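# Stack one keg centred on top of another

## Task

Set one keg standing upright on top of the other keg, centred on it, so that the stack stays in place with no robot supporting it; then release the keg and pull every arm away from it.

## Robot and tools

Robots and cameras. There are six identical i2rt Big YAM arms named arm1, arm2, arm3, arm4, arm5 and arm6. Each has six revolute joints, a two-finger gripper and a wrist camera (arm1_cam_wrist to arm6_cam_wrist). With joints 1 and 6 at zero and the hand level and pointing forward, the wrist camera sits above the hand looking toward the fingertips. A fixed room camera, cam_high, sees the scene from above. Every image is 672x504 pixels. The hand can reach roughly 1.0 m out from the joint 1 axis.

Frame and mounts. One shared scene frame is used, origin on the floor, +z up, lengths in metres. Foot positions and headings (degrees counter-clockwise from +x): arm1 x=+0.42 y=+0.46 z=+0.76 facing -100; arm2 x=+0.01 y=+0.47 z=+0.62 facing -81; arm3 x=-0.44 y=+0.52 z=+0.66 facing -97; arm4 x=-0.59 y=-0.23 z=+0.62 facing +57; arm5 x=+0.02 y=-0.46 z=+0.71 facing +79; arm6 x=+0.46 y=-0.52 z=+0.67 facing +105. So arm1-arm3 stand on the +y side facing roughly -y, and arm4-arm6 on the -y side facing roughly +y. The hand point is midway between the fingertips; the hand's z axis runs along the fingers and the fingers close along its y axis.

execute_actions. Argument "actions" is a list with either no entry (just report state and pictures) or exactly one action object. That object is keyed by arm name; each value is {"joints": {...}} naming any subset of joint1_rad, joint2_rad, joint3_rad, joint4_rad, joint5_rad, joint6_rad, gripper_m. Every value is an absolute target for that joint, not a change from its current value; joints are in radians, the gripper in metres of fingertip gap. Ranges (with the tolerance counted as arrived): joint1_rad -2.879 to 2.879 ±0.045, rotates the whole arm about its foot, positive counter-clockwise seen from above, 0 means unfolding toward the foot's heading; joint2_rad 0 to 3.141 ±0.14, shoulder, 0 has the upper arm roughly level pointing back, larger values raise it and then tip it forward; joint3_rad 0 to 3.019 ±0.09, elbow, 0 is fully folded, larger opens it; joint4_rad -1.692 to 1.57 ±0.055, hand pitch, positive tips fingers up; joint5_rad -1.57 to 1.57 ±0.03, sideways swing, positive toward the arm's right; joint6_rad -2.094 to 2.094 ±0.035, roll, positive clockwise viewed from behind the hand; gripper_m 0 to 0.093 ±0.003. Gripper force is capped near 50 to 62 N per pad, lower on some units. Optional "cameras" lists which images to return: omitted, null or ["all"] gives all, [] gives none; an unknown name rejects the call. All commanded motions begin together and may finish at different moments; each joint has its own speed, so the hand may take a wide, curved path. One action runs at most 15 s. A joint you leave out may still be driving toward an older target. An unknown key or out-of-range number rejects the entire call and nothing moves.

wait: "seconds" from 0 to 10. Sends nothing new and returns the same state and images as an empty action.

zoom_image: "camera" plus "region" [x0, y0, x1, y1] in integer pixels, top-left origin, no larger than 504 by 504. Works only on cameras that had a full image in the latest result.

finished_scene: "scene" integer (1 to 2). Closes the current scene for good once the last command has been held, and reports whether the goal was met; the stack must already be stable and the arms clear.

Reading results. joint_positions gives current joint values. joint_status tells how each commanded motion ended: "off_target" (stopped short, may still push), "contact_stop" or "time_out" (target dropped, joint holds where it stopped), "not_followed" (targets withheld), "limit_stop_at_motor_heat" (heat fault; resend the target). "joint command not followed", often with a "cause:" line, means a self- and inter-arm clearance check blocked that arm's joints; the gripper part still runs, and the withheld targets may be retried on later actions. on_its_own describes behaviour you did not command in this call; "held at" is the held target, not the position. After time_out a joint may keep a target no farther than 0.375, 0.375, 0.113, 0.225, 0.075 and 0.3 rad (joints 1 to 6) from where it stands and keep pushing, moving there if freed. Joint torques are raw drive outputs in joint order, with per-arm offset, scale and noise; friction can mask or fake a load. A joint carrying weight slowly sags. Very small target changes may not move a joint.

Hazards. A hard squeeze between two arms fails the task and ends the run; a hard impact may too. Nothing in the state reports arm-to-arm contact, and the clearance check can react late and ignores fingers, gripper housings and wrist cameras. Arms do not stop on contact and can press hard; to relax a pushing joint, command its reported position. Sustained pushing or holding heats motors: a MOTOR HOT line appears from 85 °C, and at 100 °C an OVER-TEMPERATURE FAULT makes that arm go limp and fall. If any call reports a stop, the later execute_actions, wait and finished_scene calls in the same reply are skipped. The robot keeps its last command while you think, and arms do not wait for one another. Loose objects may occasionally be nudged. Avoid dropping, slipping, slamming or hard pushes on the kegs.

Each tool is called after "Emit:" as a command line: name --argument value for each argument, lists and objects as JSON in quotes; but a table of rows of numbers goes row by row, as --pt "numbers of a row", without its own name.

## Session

Emit:
execute_actions --actions '[]'

Scene clock: 0.00 s.
Joint torques (N m, as the arm reports them, + toward a larger angle): no reading
arm1.joint_positions: joint1_rad=+0.356 joint2_rad=+0.559 joint3_rad=+1.366 joint4_rad=-1.345 joint5_rad=+0.091 joint6_rad=-0.411 gripper_m=+0.094
arm1.joint_status: not commanded
arm1.hand: x=+0.4489 y=+0.2415 z=+1.2926 quat_wxyz=(-0.271, -0.425, -0.762, +0.406) (m; scene frame)
arm2.joint_positions: joint1_rad=-0.267 joint2_rad=+0.618 joint3_rad=+1.471 joint4_rad=-1.477 joint5_rad=-0.141 joint6_rad=+0.293 gripper_m=+0.094
arm2.joint_status: not commanded
arm2.hand: x=+0.0117 y=+0.2677 z=+1.1691 quat_wxyz=(-0.390, -0.723, -0.516, +0.244) (m; scene frame)
arm3.joint_positions: joint1_rad=+0.165 joint2_rad=+0.618 joint3_rad=+1.464 joint4_rad=-1.231 joint5_rad=+0.201 joint6_rad=+0.487 gripper_m=+0.094
arm3.joint_status: not commanded
arm3.hand: x=-0.4660 y=+0.2910 z=+1.2616 quat_wxyz=(-0.441, -0.728, -0.390, +0.351) (m; scene frame)
arm4.joint_positions: joint1_rad=-0.416 joint2_rad=+0.547 joint3_rad=+1.331 joint4_rad=-1.403 joint5_rad=-0.039 joint6_rad=-0.504 gripper_m=+0.095
arm4.joint_status: not commanded
arm4.hand: x=-0.4206 y=-0.1098 z=+1.1327 quat_wxyz=(-0.455, +0.465, -0.759, -0.030) (m; scene frame)
arm5.joint_positions: joint1_rad=+0.286 joint2_rad=+0.617 joint3_rad=+1.450 joint4_rad=-1.174 joint5_rad=+0.244 joint6_rad=+0.094 gripper_m=+0.094
arm5.joint_status: not commanded
arm5.hand: x=+0.0303 y=-0.2196 z=+1.3139 quat_wxyz=(-0.444, +0.529, -0.619, -0.376) (m; scene frame)
arm6.joint_positions: joint1_rad=-0.117 joint2_rad=+0.543 joint3_rad=+1.341 joint4_rad=-1.526 joint5_rad=-0.193 joint6_rad=+0.499 gripper_m=+0.094
arm6.joint_status: not commanded
arm6.hand: x=+0.4006 y=-0.3479 z=+1.1692 quat_wxyz=(-0.103, +0.554, -0.720, -0.405) (m; scene frame)
pictures: arm1_cam_wrist, arm2_cam_wrist, arm3_cam_wrist, arm4_cam_wrist, arm5_cam_wrist, arm6_cam_wrist, cam_high
Images, in order (width x height): arm1_cam_wrist 672x504, arm2_cam_wrist 672x504, arm3_cam_wrist 672x504, arm4_cam_wrist 672x504, arm5_cam_wrist 672x504, arm6_cam_wrist 672x504, cam_high 672x504.

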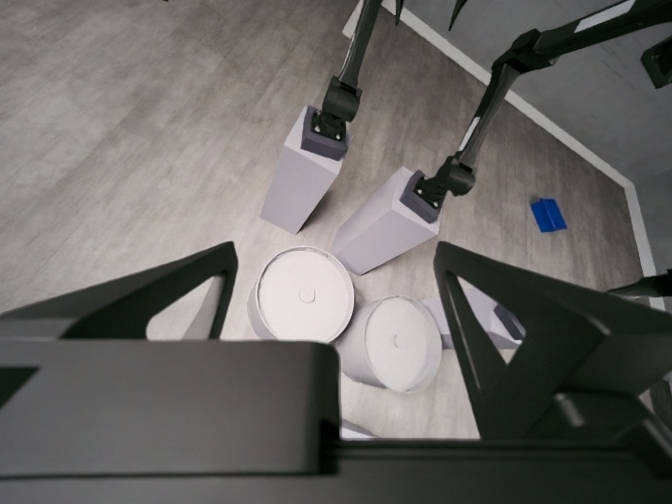

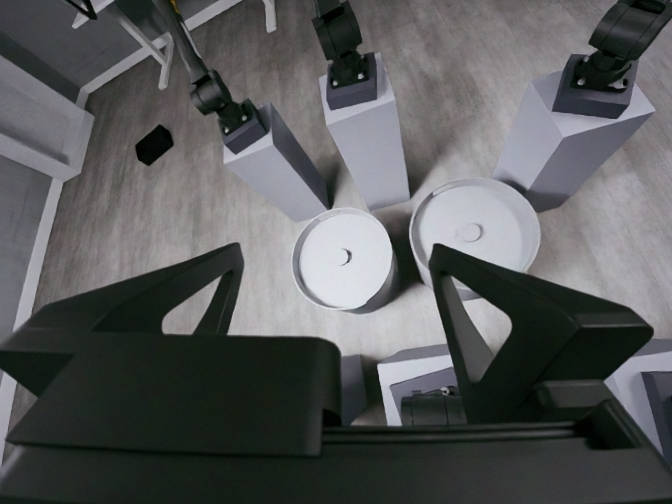

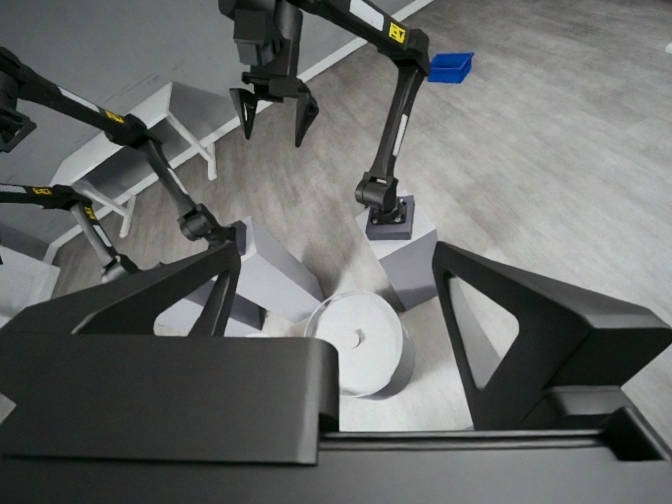

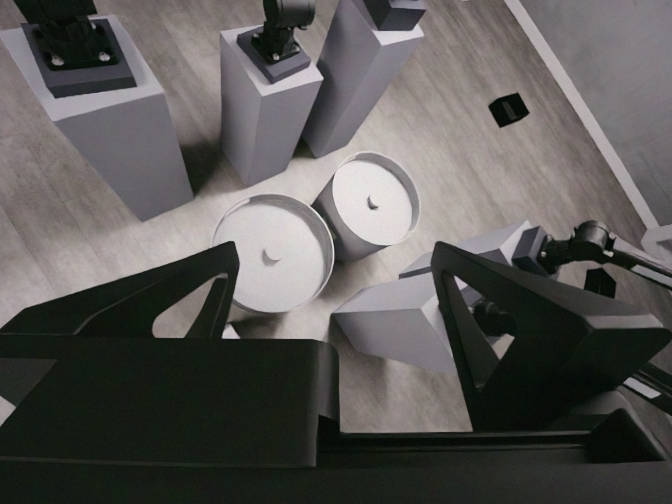

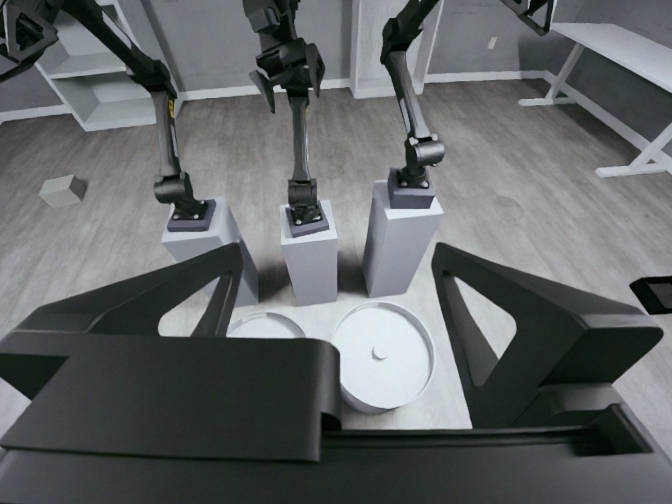

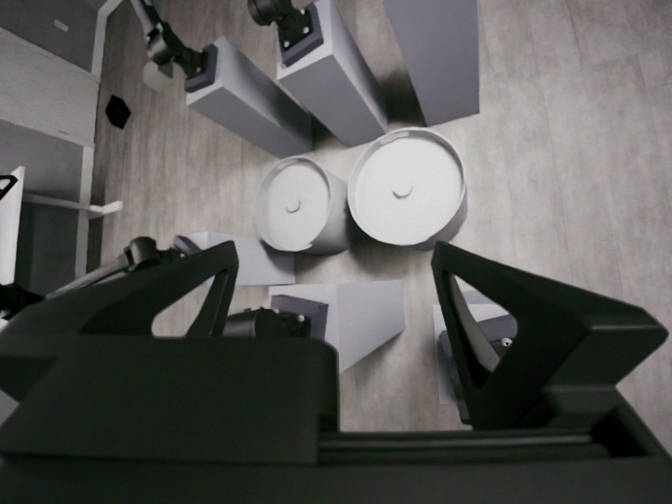

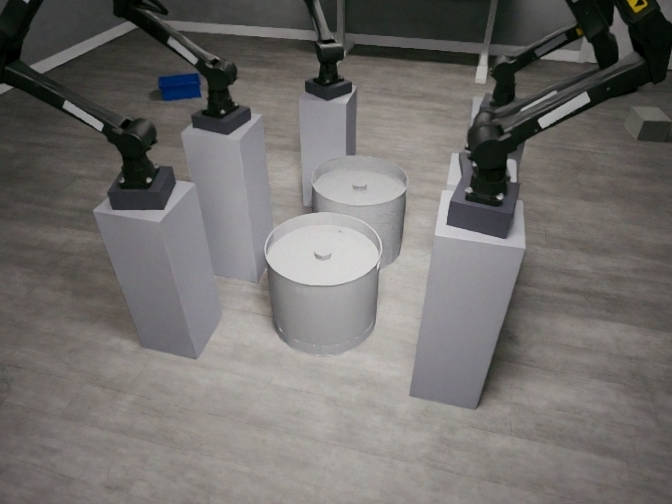

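Emit:
execute_actions --actions '[{"arm1":{"joints":{"joint1_rad":-0.005,"joint2_rad":1.55,"joint3_rad":0.68,"joint4_rad":-0.68,"joint5_rad":0,"joint6_rad":-1.18}},"arm2":{"joints":{"joint1_rad":0.16,"joint2_rad":1.4,"joint3_rad":0.8,"joint4_rad":-0.95,"joint5_rad":0,"joint6_rad":1.27}},"arm5":{"joints":{"joint1_rad":-0.19,"joint2_rad":1.42,"joint3_rad":0.68,"joint4_rad":-0.8,"joint5_rad":0,"joint6_rad":-1.31}},"arm6":{"joints":{"joint1_rad":-0.045,"joint2_rad":1.5,"joint3_rad":0.83,"joint4_rad":-0.88,"joint5_rad":0,"joint6_rad":1.075}},"arm3":{"joints":{"joint1_rad":-0.6,"joint2_rad":0.1,"joint3_rad":1.2,"joint4_rad":-1.5}},"arm4":{"joints":{"joint1_rad":1.2,"joint2_rad":0.1,"joint3_rad":1.2,"joint4_rad":-1.5}}}]' --cameras '[]'

Emit:
execute_actions --actions '[{"arm1":{"joints":{"joint2_rad":2.13,"joint4_rad":-0.12}},"arm2":{"joints":{"joint2_rad":1.8,"joint3_rad":0.76,"joint4_rad":-0.53}},"arm5":{"joints":{"joint2_rad":1.95,"joint3_rad":0.6,"joint4_rad":-0.22}},"arm6":{"joints":{"joint2_rad":1.9,"joint3_rad":0.77,"joint4_rad":-0.44}}}]' --cameras '[]'

Emit:
execute_actions --actions '[{"arm1":{"joints":{"joint2_rad":2.6,"joint3_rad":0.91,"joint4_rad":0.14}},"arm2":{"joints":{"joint2_rad":2.17,"joint3_rad":0.795,"joint4_rad":-0.17}},"arm5":{"joints":{"joint2_rad":2.47,"joint3_rad":0.69,"joint4_rad":0.22}},"arm6":{"joints":{"joint2_rad":2.33,"joint3_rad":0.825,"joint4_rad":-0.04}}}]' --cameras '["arm1_cam_wrist","arm2_cam_wrist","arm5_cam_wrist","arm6_cam_wrist"]'

Scene clock: 20.80 s.
Joint torques (N m, as the arm reports them, + toward a larger angle): arm1=[-2.08 -8.68  7.39  0.61 -0.1  -0.11] | arm2=[ 0.28 -9.6   8.1   0.98  0.06  0.02] | arm3=[-0.24  8.6   6.15  1.74  0.07 -0.14] | arm4=[0.9  9.55 6.38 1.49 0.04 0.09] | arm5=[ 1.47 -7.41  6.85  0.58 -0.21 -0.05] | arm6=[-0.35 -8.55  8.51  1.15  0.26  0.33]
arm1.joint_positions: joint1_rad=+0.000 joint2_rad=+1.542 joint3_rad=+0.670 joint4_rad=-0.689 joint5_rad=+0.000 joint6_rad=-1.166 gripper_m=+0.094
arm1.joint_status: all done
arm1.hand: x=+0.3653 y=+0.1385 z=+0.7251 quat_wxyz=(+0.006, -0.282, -0.959, -0.001) (m; scene frame)
arm2.joint_positions: joint1_rad=+0.163 joint2_rad=+1.399 joint3_rad=+0.785 joint4_rad=-0.967 joint5_rad=-0.001 joint6_rad=+1.254 gripper_m=+0.094
arm2.joint_status: all done
arm2.hand: x=+0.1144 y=+0.1532 z=+0.6682 quat_wxyz=(+0.004, -0.950, -0.312, +0.000) (m; scene frame)
arm3.joint_positions: joint1_rad=-0.590 joint2_rad=+0.090 joint3_rad=+1.198 joint4_rad=-1.497 joint5_rad=+0.201 joint6_rad=+0.487 gripper_m=+0.094
arm3.joint_status: all done
arm3.hand: x=-0.4960 y=+0.5105 z=+1.1427 quat_wxyz=(-0.280, -0.822, -0.094, +0.487) (m; scene frame)
arm4.joint_positions: joint1_rad=+1.194 joint2_rad=+0.078 joint3_rad=+1.189 joint4_rad=-1.499 joint5_rad=-0.039 joint6_rad=-0.504 gripper_m=+0.095
arm4.joint_status: all done
arm4.hand: x=-0.6211 y=-0.1912 z=+1.0980 quat_wxyz=(-0.357, +0.812, -0.179, -0.425) (m; scene frame)
arm5.joint_positions: joint1_rad=-0.195 joint2_rad=+1.428 joint3_rad=+0.664 joint4_rad=-0.805 joint5_rad=+0.002 joint6_rad=-1.301 gripper_m=+0.094
arm5.joint_status: all done
arm5.hand: x=+0.1362 y=-0.1709 z=+0.7128 quat_wxyz=(-0.002, +0.948, -0.319, +0.007) (m; scene frame)
arm6.joint_positions: joint1_rad=-0.053 joint2_rad=+1.492 joint3_rad=+0.811 joint4_rad=-0.897 joint5_rad=-0.003 joint6_rad=+1.058 gripper_m=+0.094
arm6.joint_status: all done
arm6.hand: x=+0.3839 y=-0.1737 z=+0.7007 quat_wxyz=(+0.002, +0.356, -0.934, +0.002) (m; scene frame)
pictures: none
No camera images: the call's "cameras" was empty. Leave "cameras" out to get every camera's image.

Scene clock: 22.13 s.
Joint torques (N m, as the arm reports them, + toward a larger angle): arm1=[ -2.09 -11.75   1.73   0.55  -0.1   -0.11] | arm2=[  1.09 -14.77   4.48   1.12   0.09  -0.02] | arm3=[ 0.18  8.11  6.21  1.73  0.02 -0.09] | arm4=[1.01 9.38 6.35 1.55 0.03 0.09] | arm5=[ 1.49 -9.22  1.89  0.73 -0.19 -0.07] | arm6=[ -0.34 -10.82   3.99   1.26   0.25   0.33]
arm1.joint_positions: joint1_rad=+0.000 joint2_rad=+2.126 joint3_rad=+0.671 joint4_rad=-0.129 joint5_rad=+0.000 joint6_rad=-1.166 gripper_m=+0.094
arm1.joint_status: all done
arm1.hand: x=+0.3648 y=+0.1476 z=+0.5439 quat_wxyz=(+0.007, -0.282, -0.959, -0.012) (m; scene frame)
arm2.joint_positions: joint1_rad=+0.163 joint2_rad=+1.807 joint3_rad=+0.756 joint4_rad=-0.547 joint5_rad=-0.001 joint6_rad=+1.255 gripper_m=+0.094
arm2.joint_status: all done
arm2.hand: x=+0.1222 y=+0.1285 z=+0.5243 quat_wxyz=(+0.013, -0.950, -0.312, +0.001) (m; scene frame)
arm3.joint_positions: joint1_rad=-0.590 joint2_rad=+0.090 joint3_rad=+1.198 joint4_rad=-1.497 joint5_rad=+0.201 joint6_rad=+0.487 gripper_m=+0.094
arm3.joint_status: not commanded
arm3.hand: x=-0.4960 y=+0.5105 z=+1.1427 quat_wxyz=(-0.280, -0.822, -0.094, +0.487) (m; scene frame)
arm4.joint_positions: joint1_rad=+1.194 joint2_rad=+0.078 joint3_rad=+1.189 joint4_rad=-1.499 joint5_rad=-0.039 joint6_rad=-0.504 gripper_m=+0.095
arm4.joint_status: not commanded
arm4.hand: x=-0.6211 y=-0.1912 z=+1.0980 quat_wxyz=(-0.357, +0.812, -0.179, -0.425) (m; scene frame)
arm5.joint_positions: joint1_rad=-0.195 joint2_rad=+1.950 joint3_rad=+0.600 joint4_rad=-0.230 joint5_rad=+0.002 joint6_rad=-1.301 gripper_m=+0.094
arm5.joint_status: all done
arm5.hand: x=+0.1364 y=-0.1759 z=+0.5464 quat_wxyz=(+0.004, +0.948, -0.319, +0.007) (m; scene frame)
arm6.joint_positions: joint1_rad=-0.053 joint2_rad=+1.898 joint3_rad=+0.766 joint4_rad=-0.458 joint5_rad=-0.003 joint6_rad=+1.059 gripper_m=+0.094
arm6.joint_status: all done
arm6.hand: x=+0.3816 y=-0.1628 z=+0.5493 quat_wxyz=(+0.003, +0.356, -0.934, +0.008) (m; scene frame)
pictures: none
No camera images: the call's "cameras" was empty. Leave "cameras" out to get every camera's image.

Scene clock: 23.57 s.
Joint torques (N m, as the arm reports them, + toward a larger angle): arm1=[ -2.13 -14.1   -1.24   0.39  -0.1   -0.09] | arm2=[  0.57 -16.76   2.56   1.18   0.08  -0.01] | arm3=[-0.18  8.01  6.17  1.78  0.06 -0.13] | arm4=[1.11 9.32 6.36 1.52 0.03 0.09] | arm5=[  1.41 -11.25  -1.49   0.73  -0.22  -0.06] | arm6=[ -0.34 -12.94   0.73   1.17   0.25   0.32]
arm1.joint_positions: joint1_rad=+0.000 joint2_rad=+2.603 joint3_rad=+0.906 joint4_rad=+0.135 joint5_rad=+0.000 joint6_rad=-1.167 gripper_m=+0.094
arm1.joint_status: all done
arm1.hand: x=+0.3609 y=+0.1342 z=+0.3943 quat_wxyz=(+0.006, -0.281, -0.960, -0.001) (m; scene frame)
arm2.joint_positions: joint1_rad=+0.163 joint2_rad=+2.182 joint3_rad=+0.786 joint4_rad=-0.187 joint5_rad=-0.001 joint6_rad=+1.255 gripper_m=+0.094
arm2.joint_status: all done
arm2.hand: x=+0.1218 y=+0.1292 z=+0.3985 quat_wxyz=(+0.005, -0.950, -0.312, +0.001) (m; scene frame)
arm3.joint_positions: joint1_rad=-0.590 joint2_rad=+0.090 joint3_rad=+1.198 joint4_rad=-1.497 joint5_rad=+0.201 joint6_rad=+0.487 gripper_m=+0.094
arm3.joint_status: not commanded
arm3.hand: x=-0.4960 y=+0.5105 z=+1.1427 quat_wxyz=(-0.280, -0.822, -0.094, +0.487) (m; scene frame)
arm4.joint_positions: joint1_rad=+1.194 joint2_rad=+0.078 joint3_rad=+1.189 joint4_rad=-1.499 joint5_rad=-0.039 joint6_rad=-0.504 gripper_m=+0.095
arm4.joint_status: not commanded
arm4.hand: x=-0.6211 y=-0.1912 z=+1.0980 quat_wxyz=(-0.357, +0.812, -0.179, -0.425) (m; scene frame)
arm5.joint_positions: joint1_rad=-0.195 joint2_rad=+2.482 joint3_rad=+0.688 joint4_rad=+0.211 joint5_rad=+0.002 joint6_rad=-1.302 gripper_m=+0.094
arm5.joint_status: all done
arm5.hand: x=+0.1266 y=-0.2056 z=+0.3981 quat_wxyz=(+0.005, +0.948, -0.319, +0.007) (m; scene frame)
arm6.joint_positions: joint1_rad=-0.053 joint2_rad=+2.333 joint3_rad=+0.821 joint4_rad=-0.057 joint5_rad=-0.003 joint6_rad=+1.059 gripper_m=+0.094
arm6.joint_status: all done
arm6.hand: x=+0.3837 y=-0.1719 z=+0.4039 quat_wxyz=(+0.001, +0.356, -0.934, -0.003) (m; scene frame)
pictures: arm1_cam_wrist, arm2_cam_wrist, arm5_cam_wrist, arm6_cam_wrist
Images, in order (width x height): arm1_cam_wrist 672x504, arm2_cam_wrist 672x504, arm5_cam_wrist 672x504, arm6_cam_wrist 672x504.

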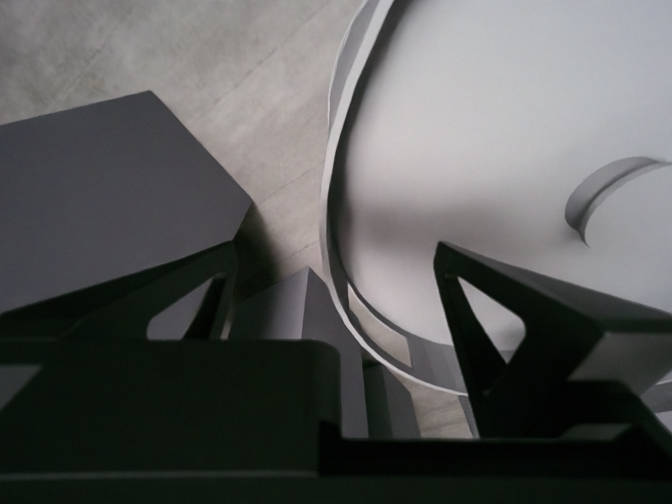

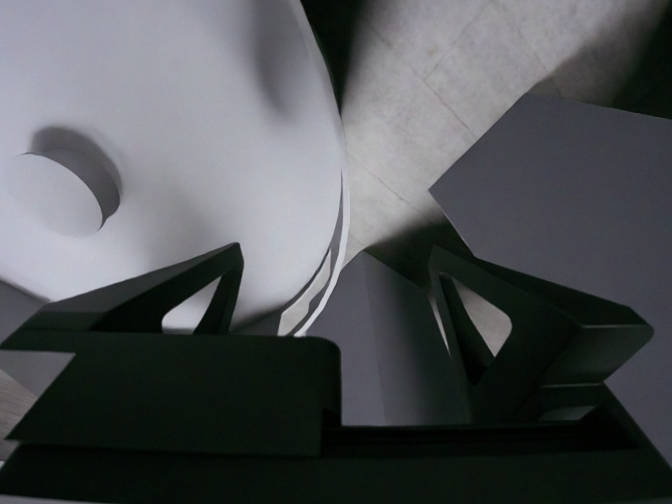

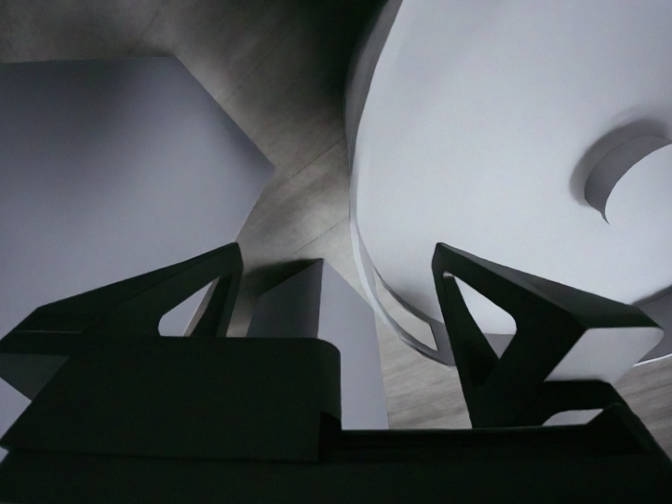

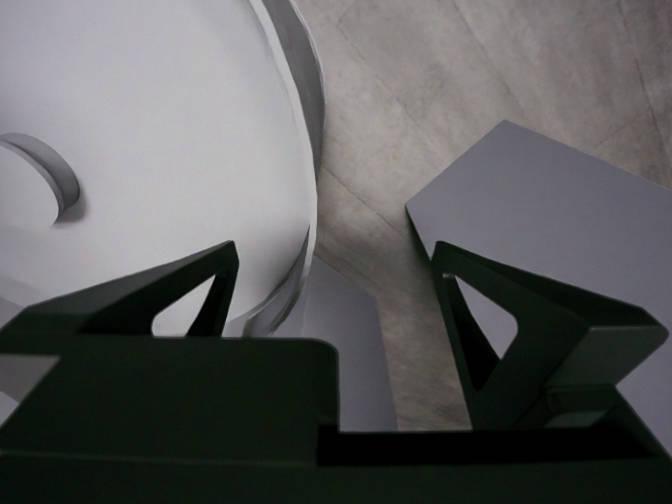

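Emit:
execute_actions --actions '[{"arm1":{"joints":{"joint1_rad":-0.02,"joint2_rad":2.84,"joint3_rad":1.075,"joint4_rad":0.215}},"arm2":{"joints":{"joint2_rad":2.455,"joint3_rad":0.87,"joint4_rad":0.04}},"arm5":{"joints":{"joint1_rad":-0.16,"joint2_rad":2.745,"joint3_rad":0.875,"joint4_rad":0.315,"joint6_rad":-1.28}},"arm6":{"joints":{"joint1_rad":-0.035,"joint2_rad":2.615,"joint3_rad":0.995,"joint4_rad":0.07}}}]' --cameras '["arm1_cam_wrist","arm2_cam_wrist","arm5_cam_wrist","arm6_cam_wrist"]'

Emit:
execute_actions --actions '[{"arm1":{"joints":{"gripper_m":0}},"arm2":{"joints":{"gripper_m":0}},"arm5":{"joints":{"gripper_m":0}},"arm6":{"joints":{"gripper_m":0}}}]' --cameras '[]'

Scene clock: 38.07 s.
Joint torques (N m, as the arm reports them, + toward a larger angle): arm1=[-2.46 -1.22  4.47  1.78  0.18 -0.05] | arm2=[ -0.28 -10.34  -1.86   0.2    0.42  -0.03] | arm3=[-0.05  8.88  6.28  1.82  0.06 -0.11] | arm4=[1.05 9.33 6.33 1.5  0.03 0.09] | arm5=[  1.38 -11.04  -2.03   0.4   -0.09   0.09] | arm6=[ -0.2  -12.3   -0.27   0.63   0.16   0.26]
arm1.joint_positions: joint1_rad=-0.011 joint2_rad=+2.675 joint3_rad=+1.013 joint4_rad=+0.186 joint5_rad=-0.008 joint6_rad=-1.171 gripper_m=+0.094
arm1.joint_status: joint2_rad time_out (moved +0.072 of +0.237); the others done
arm1.on_its_own: joint2_rad reads +2.675 and still pushes toward +2.840 since a time_out
arm1.hand: x=+0.3509 y=+0.0927 z=+0.3670 quat_wxyz=(-0.003, -0.284, -0.958, +0.041) (m; scene frame)
arm2.joint_positions: joint1_rad=+0.172 joint2_rad=+2.390 joint3_rad=+0.911 joint4_rad=+0.054 joint5_rad=-0.010 joint6_rad=+1.255 gripper_m=+0.094
arm2.joint_status: all done
arm2.hand: x=+0.1445 y=+0.0764 z=+0.3347 quat_wxyz=(-0.073, -0.946, -0.315, -0.005) (m; scene frame)
arm3.joint_positions: joint1_rad=-0.590 joint2_rad=+0.090 joint3_rad=+1.198 joint4_rad=-1.497 joint5_rad=+0.201 joint6_rad=+0.487 gripper_m=+0.094
arm3.joint_status: not commanded
arm3.hand: x=-0.4960 y=+0.5105 z=+1.1427 quat_wxyz=(-0.280, -0.822, -0.094, +0.487) (m; scene frame)
arm4.joint_positions: joint1_rad=+1.194 joint2_rad=+0.078 joint3_rad=+1.189 joint4_rad=-1.499 joint5_rad=-0.039 joint6_rad=-0.504 gripper_m=+0.095
arm4.joint_status: not commanded
arm4.hand: x=-0.6211 y=-0.1912 z=+1.0980 quat_wxyz=(-0.357, +0.812, -0.179, -0.425) (m; scene frame)
arm5.joint_positions: joint1_rad=-0.164 joint2_rad=+2.745 joint3_rad=+0.874 joint4_rad=+0.314 joint5_rad=-0.001 joint6_rad=-1.289 gripper_m=+0.094
arm5.joint_status: all done
arm5.hand: x=+0.1235 y=-0.1906 z=+0.3108 quat_wxyz=(-0.008, +0.951, -0.310, +0.006) (m; scene frame)
arm6.joint_positions: joint1_rad=-0.044 joint2_rad=+2.597 joint3_rad=+0.994 joint4_rad=+0.067 joint5_rad=-0.001 joint6_rad=+1.066 gripper_m=+0.094
arm6.joint_status: all done
arm6.hand: x=+0.3761 y=-0.1509 z=+0.3147 quat_wxyz=(-0.002, +0.357, -0.934, -0.019) (m; scene frame)
pictures: arm1_cam_wrist, arm2_cam_wrist, arm5_cam_wrist, arm6_cam_wrist
Images, in order (width x height): arm1_cam_wrist 672x504, arm2_cam_wrist 672x504, arm5_cam_wrist 672x504, arm6_cam_wrist 672x504.

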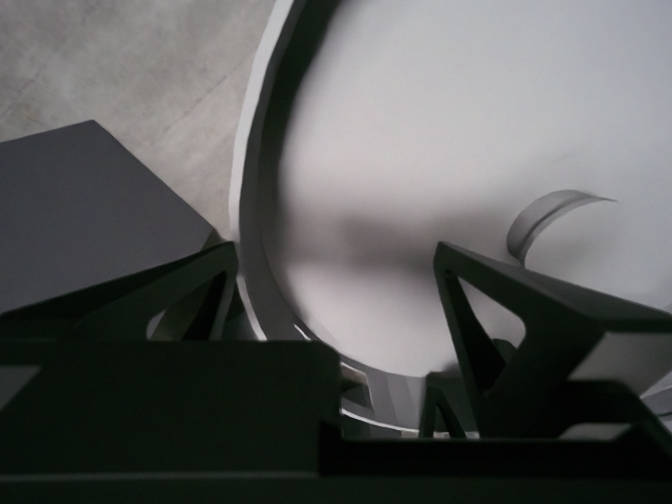

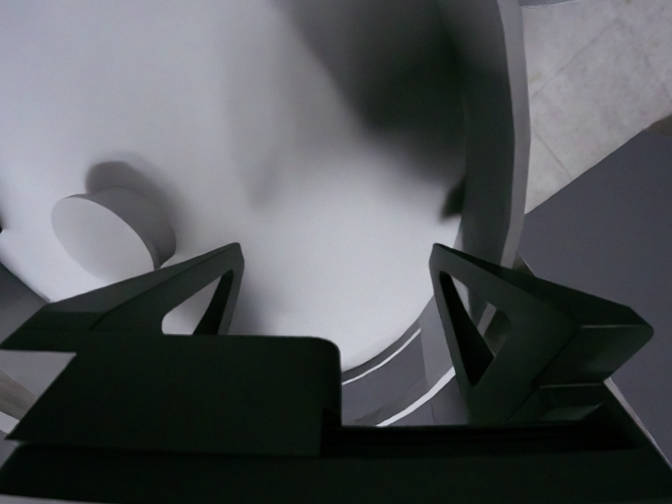

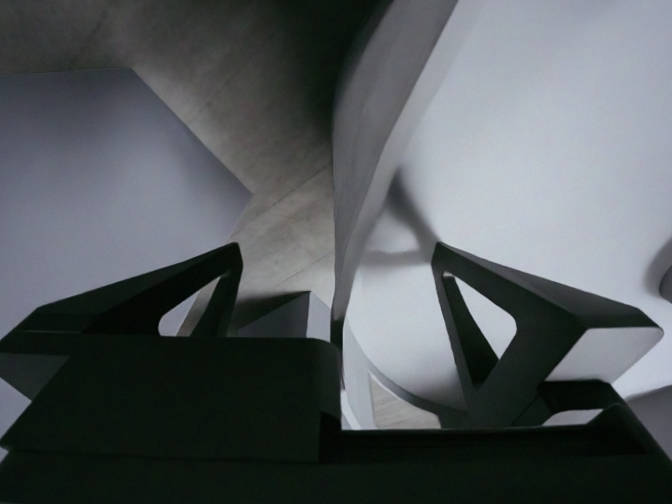

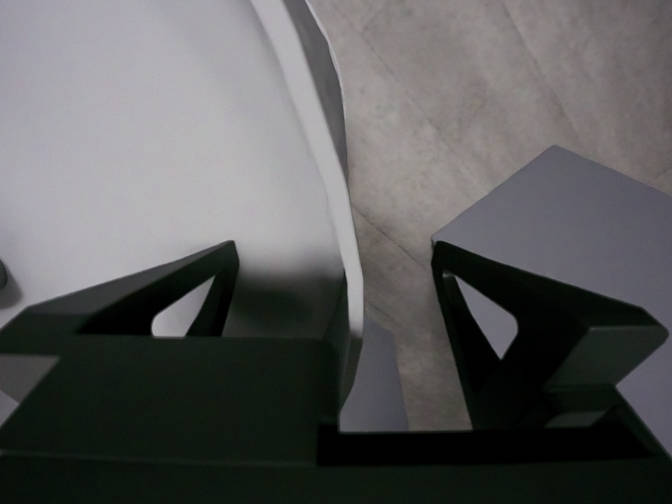

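not run: a stop came earlier in this reply.

Path swung; back up and descend in small steps.

Emit:
execute_actions --actions '[{"arm1":{"joints":{"joint2_rad":2.63,"joint3_rad":0.97,"joint4_rad":0.15}},"arm2":{"joints":{"joint2_rad":2.24,"joint3_rad":0.87,"joint4_rad":-0.06}},"arm6":{"joints":{"joint2_rad":2.635}}}]' --cameras '[]'

Emit:
execute_actions --actions '[{"arm1":{"joints":{"joint3_rad":0.9}},"arm2":{"joints":{"joint3_rad":0.77,"joint4_rad":-0.12}}}]' --cameras '[]'

Emit:
execute_actions --actions '[{"arm1":{"joints":{"joint2_rad":2.74,"joint3_rad":0.98,"joint4_rad":0.19}},"arm2":{"joints":{"joint2_rad":2.35,"joint3_rad":0.82,"joint4_rad":-0.04}}}]' --cameras '[]'

Emit:
execute_actions --actions '[{"arm1":{"joints":{"joint2_rad":2.845,"joint3_rad":1.075,"joint4_rad":0.215}},"arm2":{"joints":{"joint2_rad":2.46,"joint3_rad":0.87,"joint4_rad":0.04}}}]' --cameras '["arm1_cam_wrist","arm2_cam_wrist"]'

Scene clock: 53.63 s.
Joint torques (N m, as the arm reports them, + toward a larger angle): arm1=[ -2.42 -13.77  -0.8    0.11   0.01  -0.05] | arm2=[  0.61 -17.36   2.18   0.03   0.15   0.  ] | arm3=[-0.45  8.46  6.14  1.84  0.05 -0.14] | arm4=[1.07 9.32 6.34 1.51 0.03 0.09] | arm5=[  1.5  -11.1   -2.03   0.39  -0.09   0.09] | arm6=[ -0.18 -10.76  -0.26   0.64   0.16   0.26]
arm1.joint_positions: joint1_rad=-0.011 joint2_rad=+2.629 joint3_rad=+0.966 joint4_rad=+0.154 joint5_rad=-0.003 joint6_rad=-1.171 gripper_m=+0.094
arm1.joint_status: all done
arm1.hand: x=+0.3525 y=+0.1059 z=+0.3835 quat_wxyz=(+0.001, -0.284, -0.958, +0.025) (m; scene frame)
arm2.joint_positions: joint1_rad=+0.170 joint2_rad=+2.245 joint3_rad=+0.869 joint4_rad=-0.046 joint5_rad=-0.002 joint6_rad=+1.255 gripper_m=+0.094
arm2.joint_status: all done
arm2.hand: x=+0.1445 y=+0.0698 z=+0.3851 quat_wxyz=(-0.075, -0.946, -0.314, -0.001) (m; scene frame)
arm3.joint_positions: joint1_rad=-0.590 joint2_rad=+0.090 joint3_rad=+1.198 joint4_rad=-1.497 joint5_rad=+0.201 joint6_rad=+0.487 gripper_m=+0.094
arm3.joint_status: not commanded
arm3.hand: x=-0.4960 y=+0.5105 z=+1.1427 quat_wxyz=(-0.280, -0.822, -0.094, +0.487) (m; scene frame)
arm4.joint_positions: joint1_rad=+1.194 joint2_rad=+0.078 joint3_rad=+1.189 joint4_rad=-1.499 joint5_rad=-0.039 joint6_rad=-0.504 gripper_m=+0.095
arm4.joint_status: not commanded
arm4.hand: x=-0.6211 y=-0.1912 z=+1.0980 quat_wxyz=(-0.357, +0.812, -0.179, -0.425) (m; scene frame)
arm5.joint_positions: joint1_rad=-0.164 joint2_rad=+2.745 joint3_rad=+0.874 joint4_rad=+0.314 joint5_rad=-0.001 joint6_rad=-1.289 gripper_m=+0.094
arm5.joint_status: not commanded
arm5.hand: x=+0.1235 y=-0.1906 z=+0.3108 quat_wxyz=(-0.008, +0.951, -0.310, +0.006) (m; scene frame)
arm6.joint_positions: joint1_rad=-0.044 joint2_rad=+2.597 joint3_rad=+0.994 joint4_rad=+0.067 joint5_rad=-0.001 joint6_rad=+1.066 gripper_m=+0.094
arm6.joint_status: all done
arm6.hand: x=+0.3761 y=-0.1509 z=+0.3147 quat_wxyz=(-0.002, +0.357, -0.934, -0.019) (m; scene frame)
pictures: none
No camera images: the call's "cameras" was empty. Leave "cameras" out to get every camera's image.

Scene clock: 54.47 s.
Joint torques (N m, as the arm reports them, + toward a larger angle): arm1=[ -2.43 -13.97  -1.82  -0.03   0.01  -0.06] | arm2=[ -0.3  -16.     1.53   0.01   0.1    0.02] | arm3=[-0.61  9.05  5.97  1.83  0.04 -0.11] | arm4=[1.18 9.38 6.35 1.54 0.03 0.09] | arm5=[  1.25 -11.01  -2.05   0.43  -0.09   0.09] | arm6=[ -0.22 -10.74  -0.26   0.63   0.16   0.26]
arm1.joint_positions: joint1_rad=-0.011 joint2_rad=+2.627 joint3_rad=+0.897 joint4_rad=+0.154 joint5_rad=-0.003 joint6_rad=-1.171 gripper_m=+0.094
arm1.joint_status: all done
arm1.hand: x=+0.3600 y=+0.1473 z=+0.3873 quat_wxyz=(+0.005, -0.285, -0.959, -0.008) (m; scene frame)
arm2.joint_positions: joint1_rad=+0.170 joint2_rad=+2.245 joint3_rad=+0.762 joint4_rad=-0.111 joint5_rad=-0.002 joint6_rad=+1.256 gripper_m=+0.094
arm2.joint_status: all done
arm2.hand: x=+0.1182 y=+0.1479 z=+0.3765 quat_wxyz=(+0.010, -0.949, -0.315, +0.000) (m; scene frame)
arm3.joint_positions: joint1_rad=-0.590 joint2_rad=+0.090 joint3_rad=+1.198 joint4_rad=-1.497 joint5_rad=+0.201 joint6_rad=+0.487 gripper_m=+0.094
arm3.joint_status: not commanded
arm3.hand: x=-0.4960 y=+0.5105 z=+1.1427 quat_wxyz=(-0.280, -0.822, -0.094, +0.487) (m; scene frame)
arm4.joint_positions: joint1_rad=+1.194 joint2_rad=+0.078 joint3_rad=+1.189 joint4_rad=-1.499 joint5_rad=-0.039 joint6_rad=-0.504 gripper_m=+0.095
arm4.joint_status: not commanded
arm4.hand: x=-0.6211 y=-0.1912 z=+1.0980 quat_wxyz=(-0.357, +0.812, -0.179, -0.425) (m; scene frame)
arm5.joint_positions: joint1_rad=-0.164 joint2_rad=+2.745 joint3_rad=+0.874 joint4_rad=+0.314 joint5_rad=-0.001 joint6_rad=-1.289 gripper_m=+0.094
arm5.joint_status: not commanded
arm5.hand: x=+0.1235 y=-0.1906 z=+0.3108 quat_wxyz=(-0.008, +0.951, -0.310, +0.006) (m; scene frame)
arm6.joint_positions: joint1_rad=-0.044 joint2_rad=+2.597 joint3_rad=+0.994 joint4_rad=+0.067 joint5_rad=-0.001 joint6_rad=+1.066 gripper_m=+0.094
arm6.joint_status: not commanded
arm6.hand: x=+0.3761 y=-0.1509 z=+0.3147 quat_wxyz=(-0.002, +0.357, -0.934, -0.019) (m; scene frame)
pictures: none
No camera images: the call's "cameras" was empty. Leave "cameras" out to get every camera's image.

Scene clock: 55.33 s.
Joint torques (N m, as the arm reports them, + toward a larger angle): arm1=[ -2.42 -13.47  -2.48   0.11   0.    -0.06] | arm2=[ -0.21 -15.89   0.62   1.11   0.16   0.01] | arm3=[-0.69  8.68  6.25  1.82  0.07 -0.12] | arm4=[1.08 9.44 6.28 1.53 0.03 0.09] | arm5=[  1.14 -11.07  -2.     0.43  -0.1    0.09] | arm6=[ -0.21 -10.74  -0.27   0.63   0.16   0.26]
arm1.joint_positions: joint1_rad=-0.011 joint2_rad=+2.734 joint3_rad=+0.983 joint4_rad=+0.186 joint5_rad=-0.003 joint6_rad=-1.171 gripper_m=+0.094
arm1.joint_status: all done
arm1.hand: x=+0.3585 y=+0.1413 z=+0.3493 quat_wxyz=(+0.004, -0.285, -0.959, -0.003) (m; scene frame)
arm2.joint_positions: joint1_rad=+0.170 joint2_rad=+2.352 joint3_rad=+0.819 joint4_rad=-0.054 joint5_rad=-0.002 joint6_rad=+1.256 gripper_m=+0.094
arm2.joint_status: all done
arm2.hand: x=+0.1206 y=+0.1404 z=+0.3430 quat_wxyz=(+0.007, -0.949, -0.315, +0.000) (m; scene frame)
arm3.joint_positions: joint1_rad=-0.590 joint2_rad=+0.090 joint3_rad=+1.198 joint4_rad=-1.497 joint5_rad=+0.201 joint6_rad=+0.487 gripper_m=+0.094
arm3.joint_status: not commanded
arm3.hand: x=-0.4960 y=+0.5105 z=+1.1427 quat_wxyz=(-0.280, -0.822, -0.094, +0.487) (m; scene frame)
arm4.joint_positions: joint1_rad=+1.194 joint2_rad=+0.078 joint3_rad=+1.189 joint4_rad=-1.499 joint5_rad=-0.039 joint6_rad=-0.504 gripper_m=+0.095
arm4.joint_status: not commanded
arm4.hand: x=-0.6211 y=-0.1912 z=+1.0980 quat_wxyz=(-0.357, +0.812, -0.179, -0.425) (m; scene frame)
arm5.joint_positions: joint1_rad=-0.164 joint2_rad=+2.745 joint3_rad=+0.874 joint4_rad=+0.314 joint5_rad=-0.001 joint6_rad=-1.289 gripper_m=+0.094
arm5.joint_status: not commanded
arm5.hand: x=+0.1235 y=-0.1906 z=+0.3108 quat_wxyz=(-0.008, +0.951, -0.310, +0.006) (m; scene frame)
arm6.joint_positions: joint1_rad=-0.044 joint2_rad=+2.597 joint3_rad=+0.994 joint4_rad=+0.067 joint5_rad=-0.001 joint6_rad=+1.066 gripper_m=+0.094
arm6.joint_status: not commanded
arm6.hand: x=+0.3761 y=-0.1509 z=+0.3147 quat_wxyz=(-0.002, +0.357, -0.934, -0.019) (m; scene frame)
pictures: none
No camera images: the call's "cameras" was empty. Leave "cameras" out to get every camera's image.

Scene clock: 56.17 s.
Joint torques (N m, as the arm reports them, + toward a larger angle): arm1=[ -2.35 -13.07  -2.18   0.35  -0.03  -0.04] | arm2=[  0.2  -15.69   0.13   1.15   0.1    0.  ] | arm3=[-0.31  8.48  6.16  1.74  0.07 -0.17] | arm4=[0.99 9.29 6.34 1.49 0.03 0.1 ] | arm5=[  1.21 -11.    -2.05   0.44  -0.09   0.11] | arm6=[ -0.17 -10.72  -0.27   0.63   0.16   0.26]
arm1.joint_positions: joint1_rad=-0.011 joint2_rad=+2.831 joint3_rad=+1.075 joint4_rad=+0.212 joint5_rad=-0.002 joint6_rad=-1.172 gripper_m=+0.094
arm1.joint_status: all done
arm1.hand: x=+0.3563 y=+0.1326 z=+0.3127 quat_wxyz=(+0.004, -0.284, -0.959, +0.007) (m; scene frame)
arm2.joint_positions: joint1_rad=+0.169 joint2_rad=+2.455 joint3_rad=+0.872 joint4_rad=+0.029 joint5_rad=-0.002 joint6_rad=+1.257 gripper_m=+0.094
arm2.joint_status: all done
arm2.hand: x=+0.1234 y=+0.1311 z=+0.3091 quat_wxyz=(-0.009, -0.949, -0.314, +0.000) (m; scene frame)
arm3.joint_positions: joint1_rad=-0.590 joint2_rad=+0.090 joint3_rad=+1.198 joint4_rad=-1.497 joint5_rad=+0.201 joint6_rad=+0.487 gripper_m=+0.094
arm3.joint_status: not commanded
arm3.hand: x=-0.4960 y=+0.5105 z=+1.1427 quat_wxyz=(-0.280, -0.822, -0.094, +0.487) (m; scene frame)
arm4.joint_positions: joint1_rad=+1.194 joint2_rad=+0.078 joint3_rad=+1.189 joint4_rad=-1.499 joint5_rad=-0.039 joint6_rad=-0.504 gripper_m=+0.095
arm4.joint_status: not commanded
arm4.hand: x=-0.6211 y=-0.1912 z=+1.0980 quat_wxyz=(-0.357, +0.812, -0.179, -0.425) (m; scene frame)
arm5.joint_positions: joint1_rad=-0.164 joint2_rad=+2.745 joint3_rad=+0.874 joint4_rad=+0.314 joint5_rad=-0.001 joint6_rad=-1.289 gripper_m=+0.094
arm5.joint_status: not commanded
arm5.hand: x=+0.1235 y=-0.1906 z=+0.3108 quat_wxyz=(-0.008, +0.951, -0.310, +0.006) (m; scene frame)
arm6.joint_positions: joint1_rad=-0.044 joint2_rad=+2.597 joint3_rad=+0.994 joint4_rad=+0.067 joint5_rad=-0.001 joint6_rad=+1.066 gripper_m=+0.094
arm6.joint_status: not commanded
arm6.hand: x=+0.3761 y=-0.1509 z=+0.3147 quat_wxyz=(-0.002, +0.357, -0.934, -0.019) (m; scene frame)
pictures: arm1_cam_wrist, arm2_cam_wrist
Images, in order (width x height): arm1_cam_wrist 672x504, arm2_cam_wrist 672x504.

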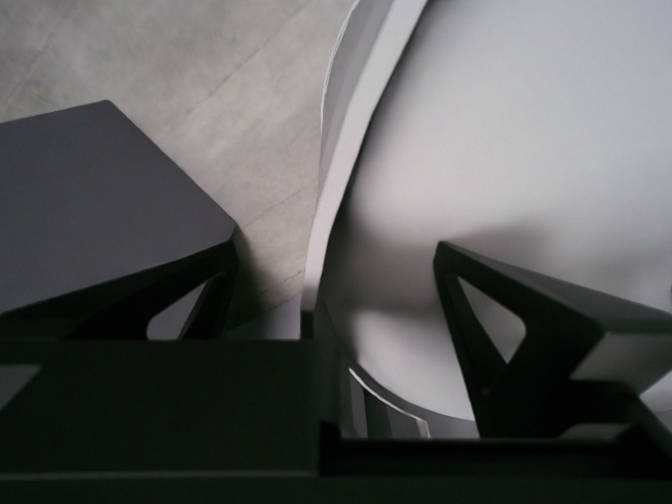

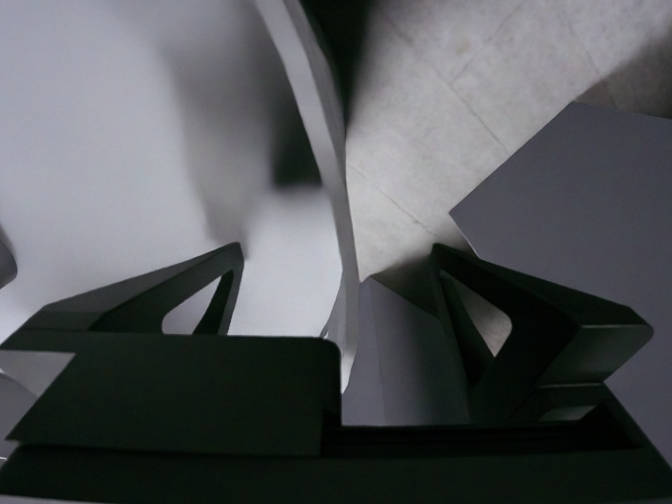

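Close, and lift (half-shifted toward the earlier path).

Emit:
execute_actions --actions '[{"arm1":{"joints":{"gripper_m":0,"joint2_rad":2.825,"joint4_rad":0.185}},"arm2":{"joints":{"gripper_m":0,"joint4_rad":0.0}},"arm5":{"joints":{"gripper_m":0}},"arm6":{"joints":{"gripper_m":0,"joint2_rad":2.59,"joint4_rad":0.035}}}]' --cameras '[]'

Emit:
execute_actions --actions '[{"arm1":{"joints":{"joint2_rad":2.495,"joint3_rad":0.86,"joint4_rad":0.21}},"arm2":{"joints":{"joint2_rad":2.07,"joint3_rad":0.77,"joint4_rad":-0.1}},"arm5":{"joints":{"joint2_rad":2.32,"joint3_rad":0.73,"joint4_rad":0.21}},"arm6":{"joints":{"joint2_rad":2.2,"joint3_rad":0.91,"joint4_rad":-0.05}}}]' --cameras '[]'

Emit:
execute_actions --actions '[{"arm1":{"joints":{"joint1_rad":-0.035,"joint2_rad":2.27,"joint3_rad":0.72,"joint4_rad":0.11}},"arm2":{"joints":{"joint1_rad":0.18,"joint2_rad":1.81,"joint3_rad":0.73,"joint4_rad":-0.31}},"arm5":{"joints":{"joint1_rad":-0.14,"joint2_rad":2.07,"joint3_rad":0.69,"joint4_rad":0.02}},"arm6":{"joints":{"joint2_rad":1.98,"joint3_rad":0.9,"joint4_rad":-0.25}}}]' --cameras '["cam_high"]'

Scene clock: 73.57 s.
Joint torques (N m, as the arm reports them, + toward a larger angle): arm1=[ -2.37 -14.63  -1.92   0.12   0.08  -0.09] | arm2=[  0.21 -15.77   0.28   0.17   0.06  -0.38] | arm3=[-0.28  8.44  5.98  1.87  0.04 -0.1 ] | arm4=[1.09 9.35 6.35 1.51 0.03 0.09] | arm5=[  1.53 -11.02  -2.09   0.61  -0.06  -0.04] | arm6=[ -0.2  -14.25  -0.24  -0.01   0.05   0.07]
arm1.joint_positions: joint1_rad=-0.011 joint2_rad=+2.831 joint3_rad=+1.071 joint4_rad=+0.186 joint5_rad=-0.005 joint6_rad=-1.168 gripper_m=+0.001
arm1.joint_status: all done
arm1.hand: x=+0.3585 y=+0.1412 z=+0.3131 quat_wxyz=(+0.004, -0.286, -0.958, -0.008) (m; scene frame)
arm2.joint_positions: joint1_rad=+0.169 joint2_rad=+2.455 joint3_rad=+0.871 joint4_rad=+0.012 joint5_rad=+0.000 joint6_rad=+1.290 gripper_m=+0.002
arm2.joint_status: all done
arm2.hand: x=+0.1214 y=+0.1355 z=+0.3091 quat_wxyz=(+0.000, -0.955, -0.298, +0.001) (m; scene frame)
arm3.joint_positions: joint1_rad=-0.590 joint2_rad=+0.090 joint3_rad=+1.198 joint4_rad=-1.497 joint5_rad=+0.201 joint6_rad=+0.487 gripper_m=+0.094
arm3.joint_status: not commanded
arm3.hand: x=-0.4960 y=+0.5105 z=+1.1427 quat_wxyz=(-0.280, -0.822, -0.094, +0.487) (m; scene frame)
arm4.joint_positions: joint1_rad=+1.194 joint2_rad=+0.078 joint3_rad=+1.189 joint4_rad=-1.499 joint5_rad=-0.039 joint6_rad=-0.504 gripper_m=+0.095
arm4.joint_status: not commanded
arm4.hand: x=-0.6211 y=-0.1912 z=+1.0980 quat_wxyz=(-0.357, +0.812, -0.179, -0.425) (m; scene frame)
arm5.joint_positions: joint1_rad=-0.164 joint2_rad=+2.745 joint3_rad=+0.876 joint4_rad=+0.310 joint5_rad=-0.001 joint6_rad=-1.272 gripper_m=+0.001
arm5.joint_status: all done
arm5.hand: x=+0.1234 y=-0.1905 z=+0.3105 quat_wxyz=(-0.007, +0.948, -0.318, +0.006) (m; scene frame)
arm6.joint_positions: joint1_rad=-0.044 joint2_rad=+2.597 joint3_rad=+0.993 joint4_rad=+0.045 joint5_rad=+0.002 joint6_rad=+1.090 gripper_m=+0.001
arm6.joint_status: all done
arm6.hand: x=+0.3778 y=-0.1567 z=+0.3146 quat_wxyz=(-0.002, +0.346, -0.938, -0.008) (m; scene frame)
pictures: none
No camera images: the call's "cameras" was empty. Leave "cameras" out to get every camera's image.

Scene clock: 74.73 s.
Joint torques (N m, as the arm reports them, + toward a larger angle): arm1=[ -1.53 -20.66  -1.32   1.46  -0.17   0.05] | arm2=[  0.14 -24.35   4.49   1.07   0.06  -0.34] | arm3=[-0.28  8.24  6.18  1.95  0.09 -0.14] | arm4=[1.07 9.38 6.34 1.52 0.02 0.1 ] | arm5=[  1.3  -19.4   -0.48   1.83   0.2   -0.02] | arm6=[ -0.09 -22.9    4.34   1.61  -0.18   0.07]
arm1.joint_positions: joint1_rad=-0.022 joint2_rad=+2.585 joint3_rad=+0.852 joint4_rad=+0.182 joint5_rad=+0.002 joint6_rad=-1.182 gripper_m=+0.001
arm1.joint_status: all done
arm1.hand: x=+0.3559 y=+0.1488 z=+0.4029 quat_wxyz=(+0.006, -0.284, -0.959, +0.004) (m; scene frame)
arm2.joint_positions: joint1_rad=+0.167 joint2_rad=+2.167 joint3_rad=+0.733 joint4_rad=-0.118 joint5_rad=-0.001 joint6_rad=+1.290 gripper_m=+0.002
arm2.joint_status: all done
arm2.hand: x=+0.1197 y=+0.1401 z=+0.4003 quat_wxyz=(-0.010, -0.955, -0.297, +0.000) (m; scene frame)
arm3.joint_positions: joint1_rad=-0.590 joint2_rad=+0.090 joint3_rad=+1.198 joint4_rad=-1.497 joint5_rad=+0.201 joint6_rad=+0.487 gripper_m=+0.094
arm3.joint_status: not commanded
arm3.hand: x=-0.4960 y=+0.5105 z=+1.1427 quat_wxyz=(-0.280, -0.822, -0.094, +0.487) (m; scene frame)
arm4.joint_positions: joint1_rad=+1.194 joint2_rad=+0.078 joint3_rad=+1.189 joint4_rad=-1.499 joint5_rad=-0.039 joint6_rad=-0.504 gripper_m=+0.095
arm4.joint_status: not commanded
arm4.hand: x=-0.6211 y=-0.1912 z=+1.0980 quat_wxyz=(-0.357, +0.812, -0.179, -0.425) (m; scene frame)
arm5.joint_positions: joint1_rad=-0.161 joint2_rad=+2.456 joint3_rad=+0.721 joint4_rad=+0.175 joint5_rad=-0.008 joint6_rad=-1.275 gripper_m=+0.001
arm5.joint_status: all done
arm5.hand: x=+0.1238 y=-0.1803 z=+0.4025 quat_wxyz=(-0.006, +0.949, -0.315, +0.003) (m; scene frame)
arm6.joint_positions: joint1_rad=-0.044 joint2_rad=+2.326 joint3_rad=+0.868 joint4_rad=-0.076 joint5_rad=+0.008 joint6_rad=+1.089 gripper_m=+0.001
arm6.joint_status: all done
arm6.hand: x=+0.3763 y=-0.1460 z=+0.4079 quat_wxyz=(-0.007, +0.346, -0.938, -0.019) (m; scene frame)
pictures: none
No camera images: the call's "cameras" was empty. Leave "cameras" out to get every camera's image.

Scene clock: 75.77 s.
Joint torques (N m, as the arm reports them, + toward a larger angle): arm1=[ -1.83 -18.96   0.65   1.3   -0.21   0.11] | arm2=[  1.44 -22.34   7.89   1.24   0.15  -0.39] | arm3=[-0.73  8.91  6.18  1.89  0.1  -0.06] | arm4=[1.   9.49 6.33 1.53 0.03 0.1 ] | arm5=[  1.65 -18.55   2.78   1.78   0.2   -0.14] | arm6=[  0.14 -22.7    7.51   1.45  -0.38   0.07]
arm1.joint_positions: joint1_rad=-0.034 joint2_rad=+2.351 joint3_rad=+0.699 joint4_rad=+0.085 joint5_rad=+0.004 joint6_rad=-1.187 gripper_m=+0.001
arm1.joint_status: all done
arm1.hand: x=+0.3556 y=+0.1638 z=+0.4784 quat_wxyz=(+0.008, -0.288, -0.958, -0.003) (m; scene frame)
arm2.joint_positions: joint1_rad=+0.180 joint2_rad=+1.907 joint3_rad=+0.666 joint4_rad=-0.329 joint5_rad=-0.002 joint6_rad=+1.295 gripper_m=+0.002
arm2.joint_status: all done
arm2.hand: x=+0.1199 y=+0.1535 z=+0.4772 quat_wxyz=(-0.001, -0.954, -0.301, +0.000) (m; scene frame)
arm3.joint_positions: joint1_rad=-0.590 joint2_rad=+0.090 joint3_rad=+1.198 joint4_rad=-1.497 joint5_rad=+0.201 joint6_rad=+0.487 gripper_m=+0.094
arm3.joint_status: not commanded
arm3.hand: x=-0.4960 y=+0.5105 z=+1.1427 quat_wxyz=(-0.280, -0.822, -0.094, +0.487) (m; scene frame)
arm4.joint_positions: joint1_rad=+1.194 joint2_rad=+0.078 joint3_rad=+1.189 joint4_rad=-1.499 joint5_rad=-0.039 joint6_rad=-0.504 gripper_m=+0.095
arm4.joint_status: not commanded
arm4.hand: x=-0.6211 y=-0.1912 z=+1.0980 quat_wxyz=(-0.357, +0.812, -0.179, -0.425) (m; scene frame)
arm5.joint_positions: joint1_rad=-0.147 joint2_rad=+2.200 joint3_rad=+0.653 joint4_rad=-0.014 joint5_rad=-0.008 joint6_rad=-1.263 gripper_m=+0.001
arm5.joint_status: all done
arm5.hand: x=+0.1232 y=-0.1660 z=+0.4764 quat_wxyz=(-0.006, +0.949, -0.314, +0.002) (m; scene frame)
arm6.joint_positions: joint1_rad=-0.048 joint2_rad=+2.107 joint3_rad=+0.840 joint4_rad=-0.273 joint5_rad=+0.013 joint6_rad=+1.089 gripper_m=+0.001
arm6.joint_status: all done
arm6.hand: x=+0.3758 y=-0.1332 z=+0.4846 quat_wxyz=(-0.009, +0.344, -0.939, -0.016) (m; scene frame)
pictures: cam_high
Images, in order (width x height): cam_high 672x504.

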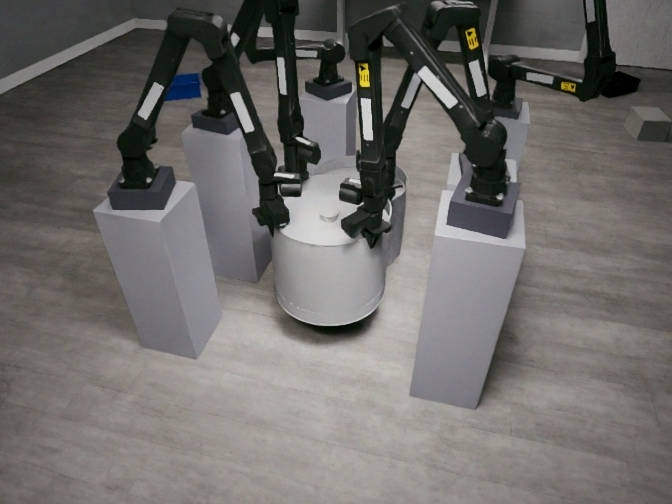

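Emit:
execute_actions --actions '[{"arm1":{"joints":{"joint2_rad":2.02,"joint3_rad":0.64,"joint4_rad":-0.03,"joint6_rad":-1.19}},"arm2":{"joints":{"joint2_rad":1.575,"joint3_rad":0.75,"joint4_rad":-0.55,"joint6_rad":1.295}},"arm5":{"joints":{"joint2_rad":1.81,"joint3_rad":0.67,"joint4_rad":-0.2,"joint6_rad":-1.26}},"arm6":{"joints":{"joint1_rad":-0.05,"joint2_rad":1.79,"joint3_rad":0.91,"joint4_rad":-0.46}}}]' --cameras '[]'

Emit:
execute_actions --actions '[{"arm1":{"joints":{"joint2_rad":1.71,"joint3_rad":0.64,"joint4_rad":-0.3}},"arm2":{"joints":{"joint2_rad":1.365,"joint3_rad":0.845,"joint4_rad":-0.84}},"arm5":{"joints":{"joint2_rad":1.53,"joint3_rad":0.715,"joint4_rad":-0.5}},"arm6":{"joints":{"joint2_rad":1.59,"joint3_rad":0.955,"joint4_rad":-0.71}}}]' --cameras '[]'

Scene clock: 90.33 s.
Joint torques (N m, as the arm reports them, + toward a larger angle): arm1=[ -1.72 -18.32   3.57   1.49  -0.44   0.02] | arm2=[  0.69 -21.01  10.71   1.03   0.15  -0.19] | arm3=[-0.23  8.28  6.25  1.8   0.05 -0.12] | arm4=[0.98 9.27 6.32 1.56 0.03 0.08] | arm5=[  1.75 -17.51   5.98   1.79   0.16  -0.02] | arm6=[ -0.47 -20.9   10.52   1.45  -0.11   0.1 ]
arm1.joint_positions: joint1_rad=-0.035 joint2_rad=+2.102 joint3_rad=+0.603 joint4_rad=-0.059 joint5_rad=+0.010 joint6_rad=-1.188 gripper_m=+0.001
arm1.joint_status: all done
arm1.hand: x=+0.3557 y=+0.1668 z=+0.5488 quat_wxyz=(+0.011, -0.288, -0.958, +0.001) (m; scene frame)
arm2.joint_positions: joint1_rad=+0.182 joint2_rad=+1.673 joint3_rad=+0.668 joint4_rad=-0.566 joint5_rad=-0.002 joint6_rad=+1.303 gripper_m=+0.002
arm2.joint_status: all done
arm2.hand: x=+0.1200 y=+0.1560 z=+0.5509 quat_wxyz=(-0.001, -0.954, -0.298, +0.000) (m; scene frame)
arm3.joint_positions: joint1_rad=-0.590 joint2_rad=+0.090 joint3_rad=+1.198 joint4_rad=-1.497 joint5_rad=+0.201 joint6_rad=+0.487 gripper_m=+0.094
arm3.joint_status: not commanded
arm3.hand: x=-0.4960 y=+0.5105 z=+1.1427 quat_wxyz=(-0.280, -0.822, -0.094, +0.487) (m; scene frame)
arm4.joint_positions: joint1_rad=+1.194 joint2_rad=+0.078 joint3_rad=+1.189 joint4_rad=-1.499 joint5_rad=-0.039 joint6_rad=-0.504 gripper_m=+0.095
arm4.joint_status: not commanded
arm4.hand: x=-0.6211 y=-0.1912 z=+1.0980 quat_wxyz=(-0.357, +0.812, -0.179, -0.425) (m; scene frame)
arm5.joint_positions: joint1_rad=-0.146 joint2_rad=+1.939 joint3_rad=+0.610 joint4_rad=-0.235 joint5_rad=-0.008 joint6_rad=-1.258 gripper_m=+0.001
arm5.joint_status: all done
arm5.hand: x=+0.1233 y=-0.1623 z=+0.5501 quat_wxyz=(-0.005, +0.949, -0.316, +0.002) (m; scene frame)
arm6.joint_positions: joint1_rad=-0.053 joint2_rad=+1.902 joint3_rad=+0.832 joint4_rad=-0.483 joint5_rad=+0.005 joint6_rad=+1.086 gripper_m=+0.001
arm6.joint_status: all done
arm6.hand: x=+0.3764 y=-0.1320 z=+0.5591 quat_wxyz=(-0.004, +0.343, -0.939, -0.009) (m; scene frame)
pictures: none
No camera images: the call's "cameras" was empty. Leave "cameras" out to get every camera's image.

Scene clock: 92.57 s.
Joint torques (N m, as the arm reports them, + toward a larger angle): arm1=[ -1.81 -17.08   9.31   1.69  -0.35  -0.01] | arm2=[  0.36 -17.72  15.08   0.11   0.22  -0.32] | arm3=[-0.37  8.78  6.15  1.92  0.06 -0.07] | arm4=[1.02 9.21 6.35 1.52 0.03 0.1 ] | arm5=[  1.48 -16.2   10.73   1.65   0.11  -0.03] | arm6=[ -0.81 -17.64  15.15   0.57   0.2    0.1 ]
arm1.joint_positions: joint1_rad=-0.035 joint2_rad=+1.796 joint3_rad=+0.570 joint4_rad=-0.332 joint5_rad=+0.008 joint6_rad=-1.185 gripper_m=+0.001
arm1.joint_status: all done
arm1.hand: x=+0.3564 y=+0.1635 z=+0.6320 quat_wxyz=(+0.010, -0.289, -0.957, +0.001) (m; scene frame)
arm2.joint_positions: joint1_rad=+0.182 joint2_rad=+1.444 joint3_rad=+0.723 joint4_rad=-0.833 joint5_rad=-0.005 joint6_rad=+1.309 gripper_m=+0.002
arm2.joint_status: joint3_rad time_out (moved +0.055 of +0.177); the others done
arm2.on_its_own: joint3_rad reads +0.723 and still pushes toward +0.835 since a time_out
arm2.hand: x=+0.1204 y=+0.1565 z=+0.6357 quat_wxyz=(-0.009, -0.955, -0.295, -0.002) (m; scene frame)
arm3.joint_positions: joint1_rad=-0.590 joint2_rad=+0.090 joint3_rad=+1.198 joint4_rad=-1.497 joint5_rad=+0.201 joint6_rad=+0.487 gripper_m=+0.094
arm3.joint_status: not commanded
arm3.hand: x=-0.4960 y=+0.5105 z=+1.1427 quat_wxyz=(-0.280, -0.822, -0.094, +0.487) (m; scene frame)
arm4.joint_positions: joint1_rad=+1.194 joint2_rad=+0.078 joint3_rad=+1.189 joint4_rad=-1.499 joint5_rad=-0.039 joint6_rad=-0.504 gripper_m=+0.095
arm4.joint_status: not commanded
arm4.hand: x=-0.6211 y=-0.1912 z=+1.0980 quat_wxyz=(-0.357, +0.812, -0.179, -0.425) (m; scene frame)
arm5.joint_positions: joint1_rad=-0.146 joint2_rad=+1.656 joint3_rad=+0.617 joint4_rad=-0.532 joint5_rad=-0.006 joint6_rad=-1.254 gripper_m=+0.001
arm5.joint_status: joint3_rad time_out (moved +0.006 of +0.105); the others done
arm5.on_its_own: joint3_rad reads +0.617 and still pushes toward +0.715 since a time_out
arm5.hand: x=+0.1228 y=-0.1618 z=+0.6346 quat_wxyz=(-0.001, +0.948, -0.318, +0.003) (m; scene frame)
arm6.joint_positions: joint1_rad=-0.053 joint2_rad=+1.676 joint3_rad=+0.841 joint4_rad=-0.713 joint5_rad=-0.002 joint6_rad=+1.086 gripper_m=+0.001
arm6.joint_status: joint3_rad time_out (moved +0.009 of +0.123); the others done
arm6.on_its_own: joint3_rad reads +0.841 and still pushes toward +0.953 since a time_out
arm6.hand: x=+0.3765 y=-0.1379 z=+0.6447 quat_wxyz=(-0.001, +0.343, -0.939, -0.013) (m; scene frame)
pictures: none
No camera images: the call's "cameras" was empty. Leave "cameras" out to get every camera's image.


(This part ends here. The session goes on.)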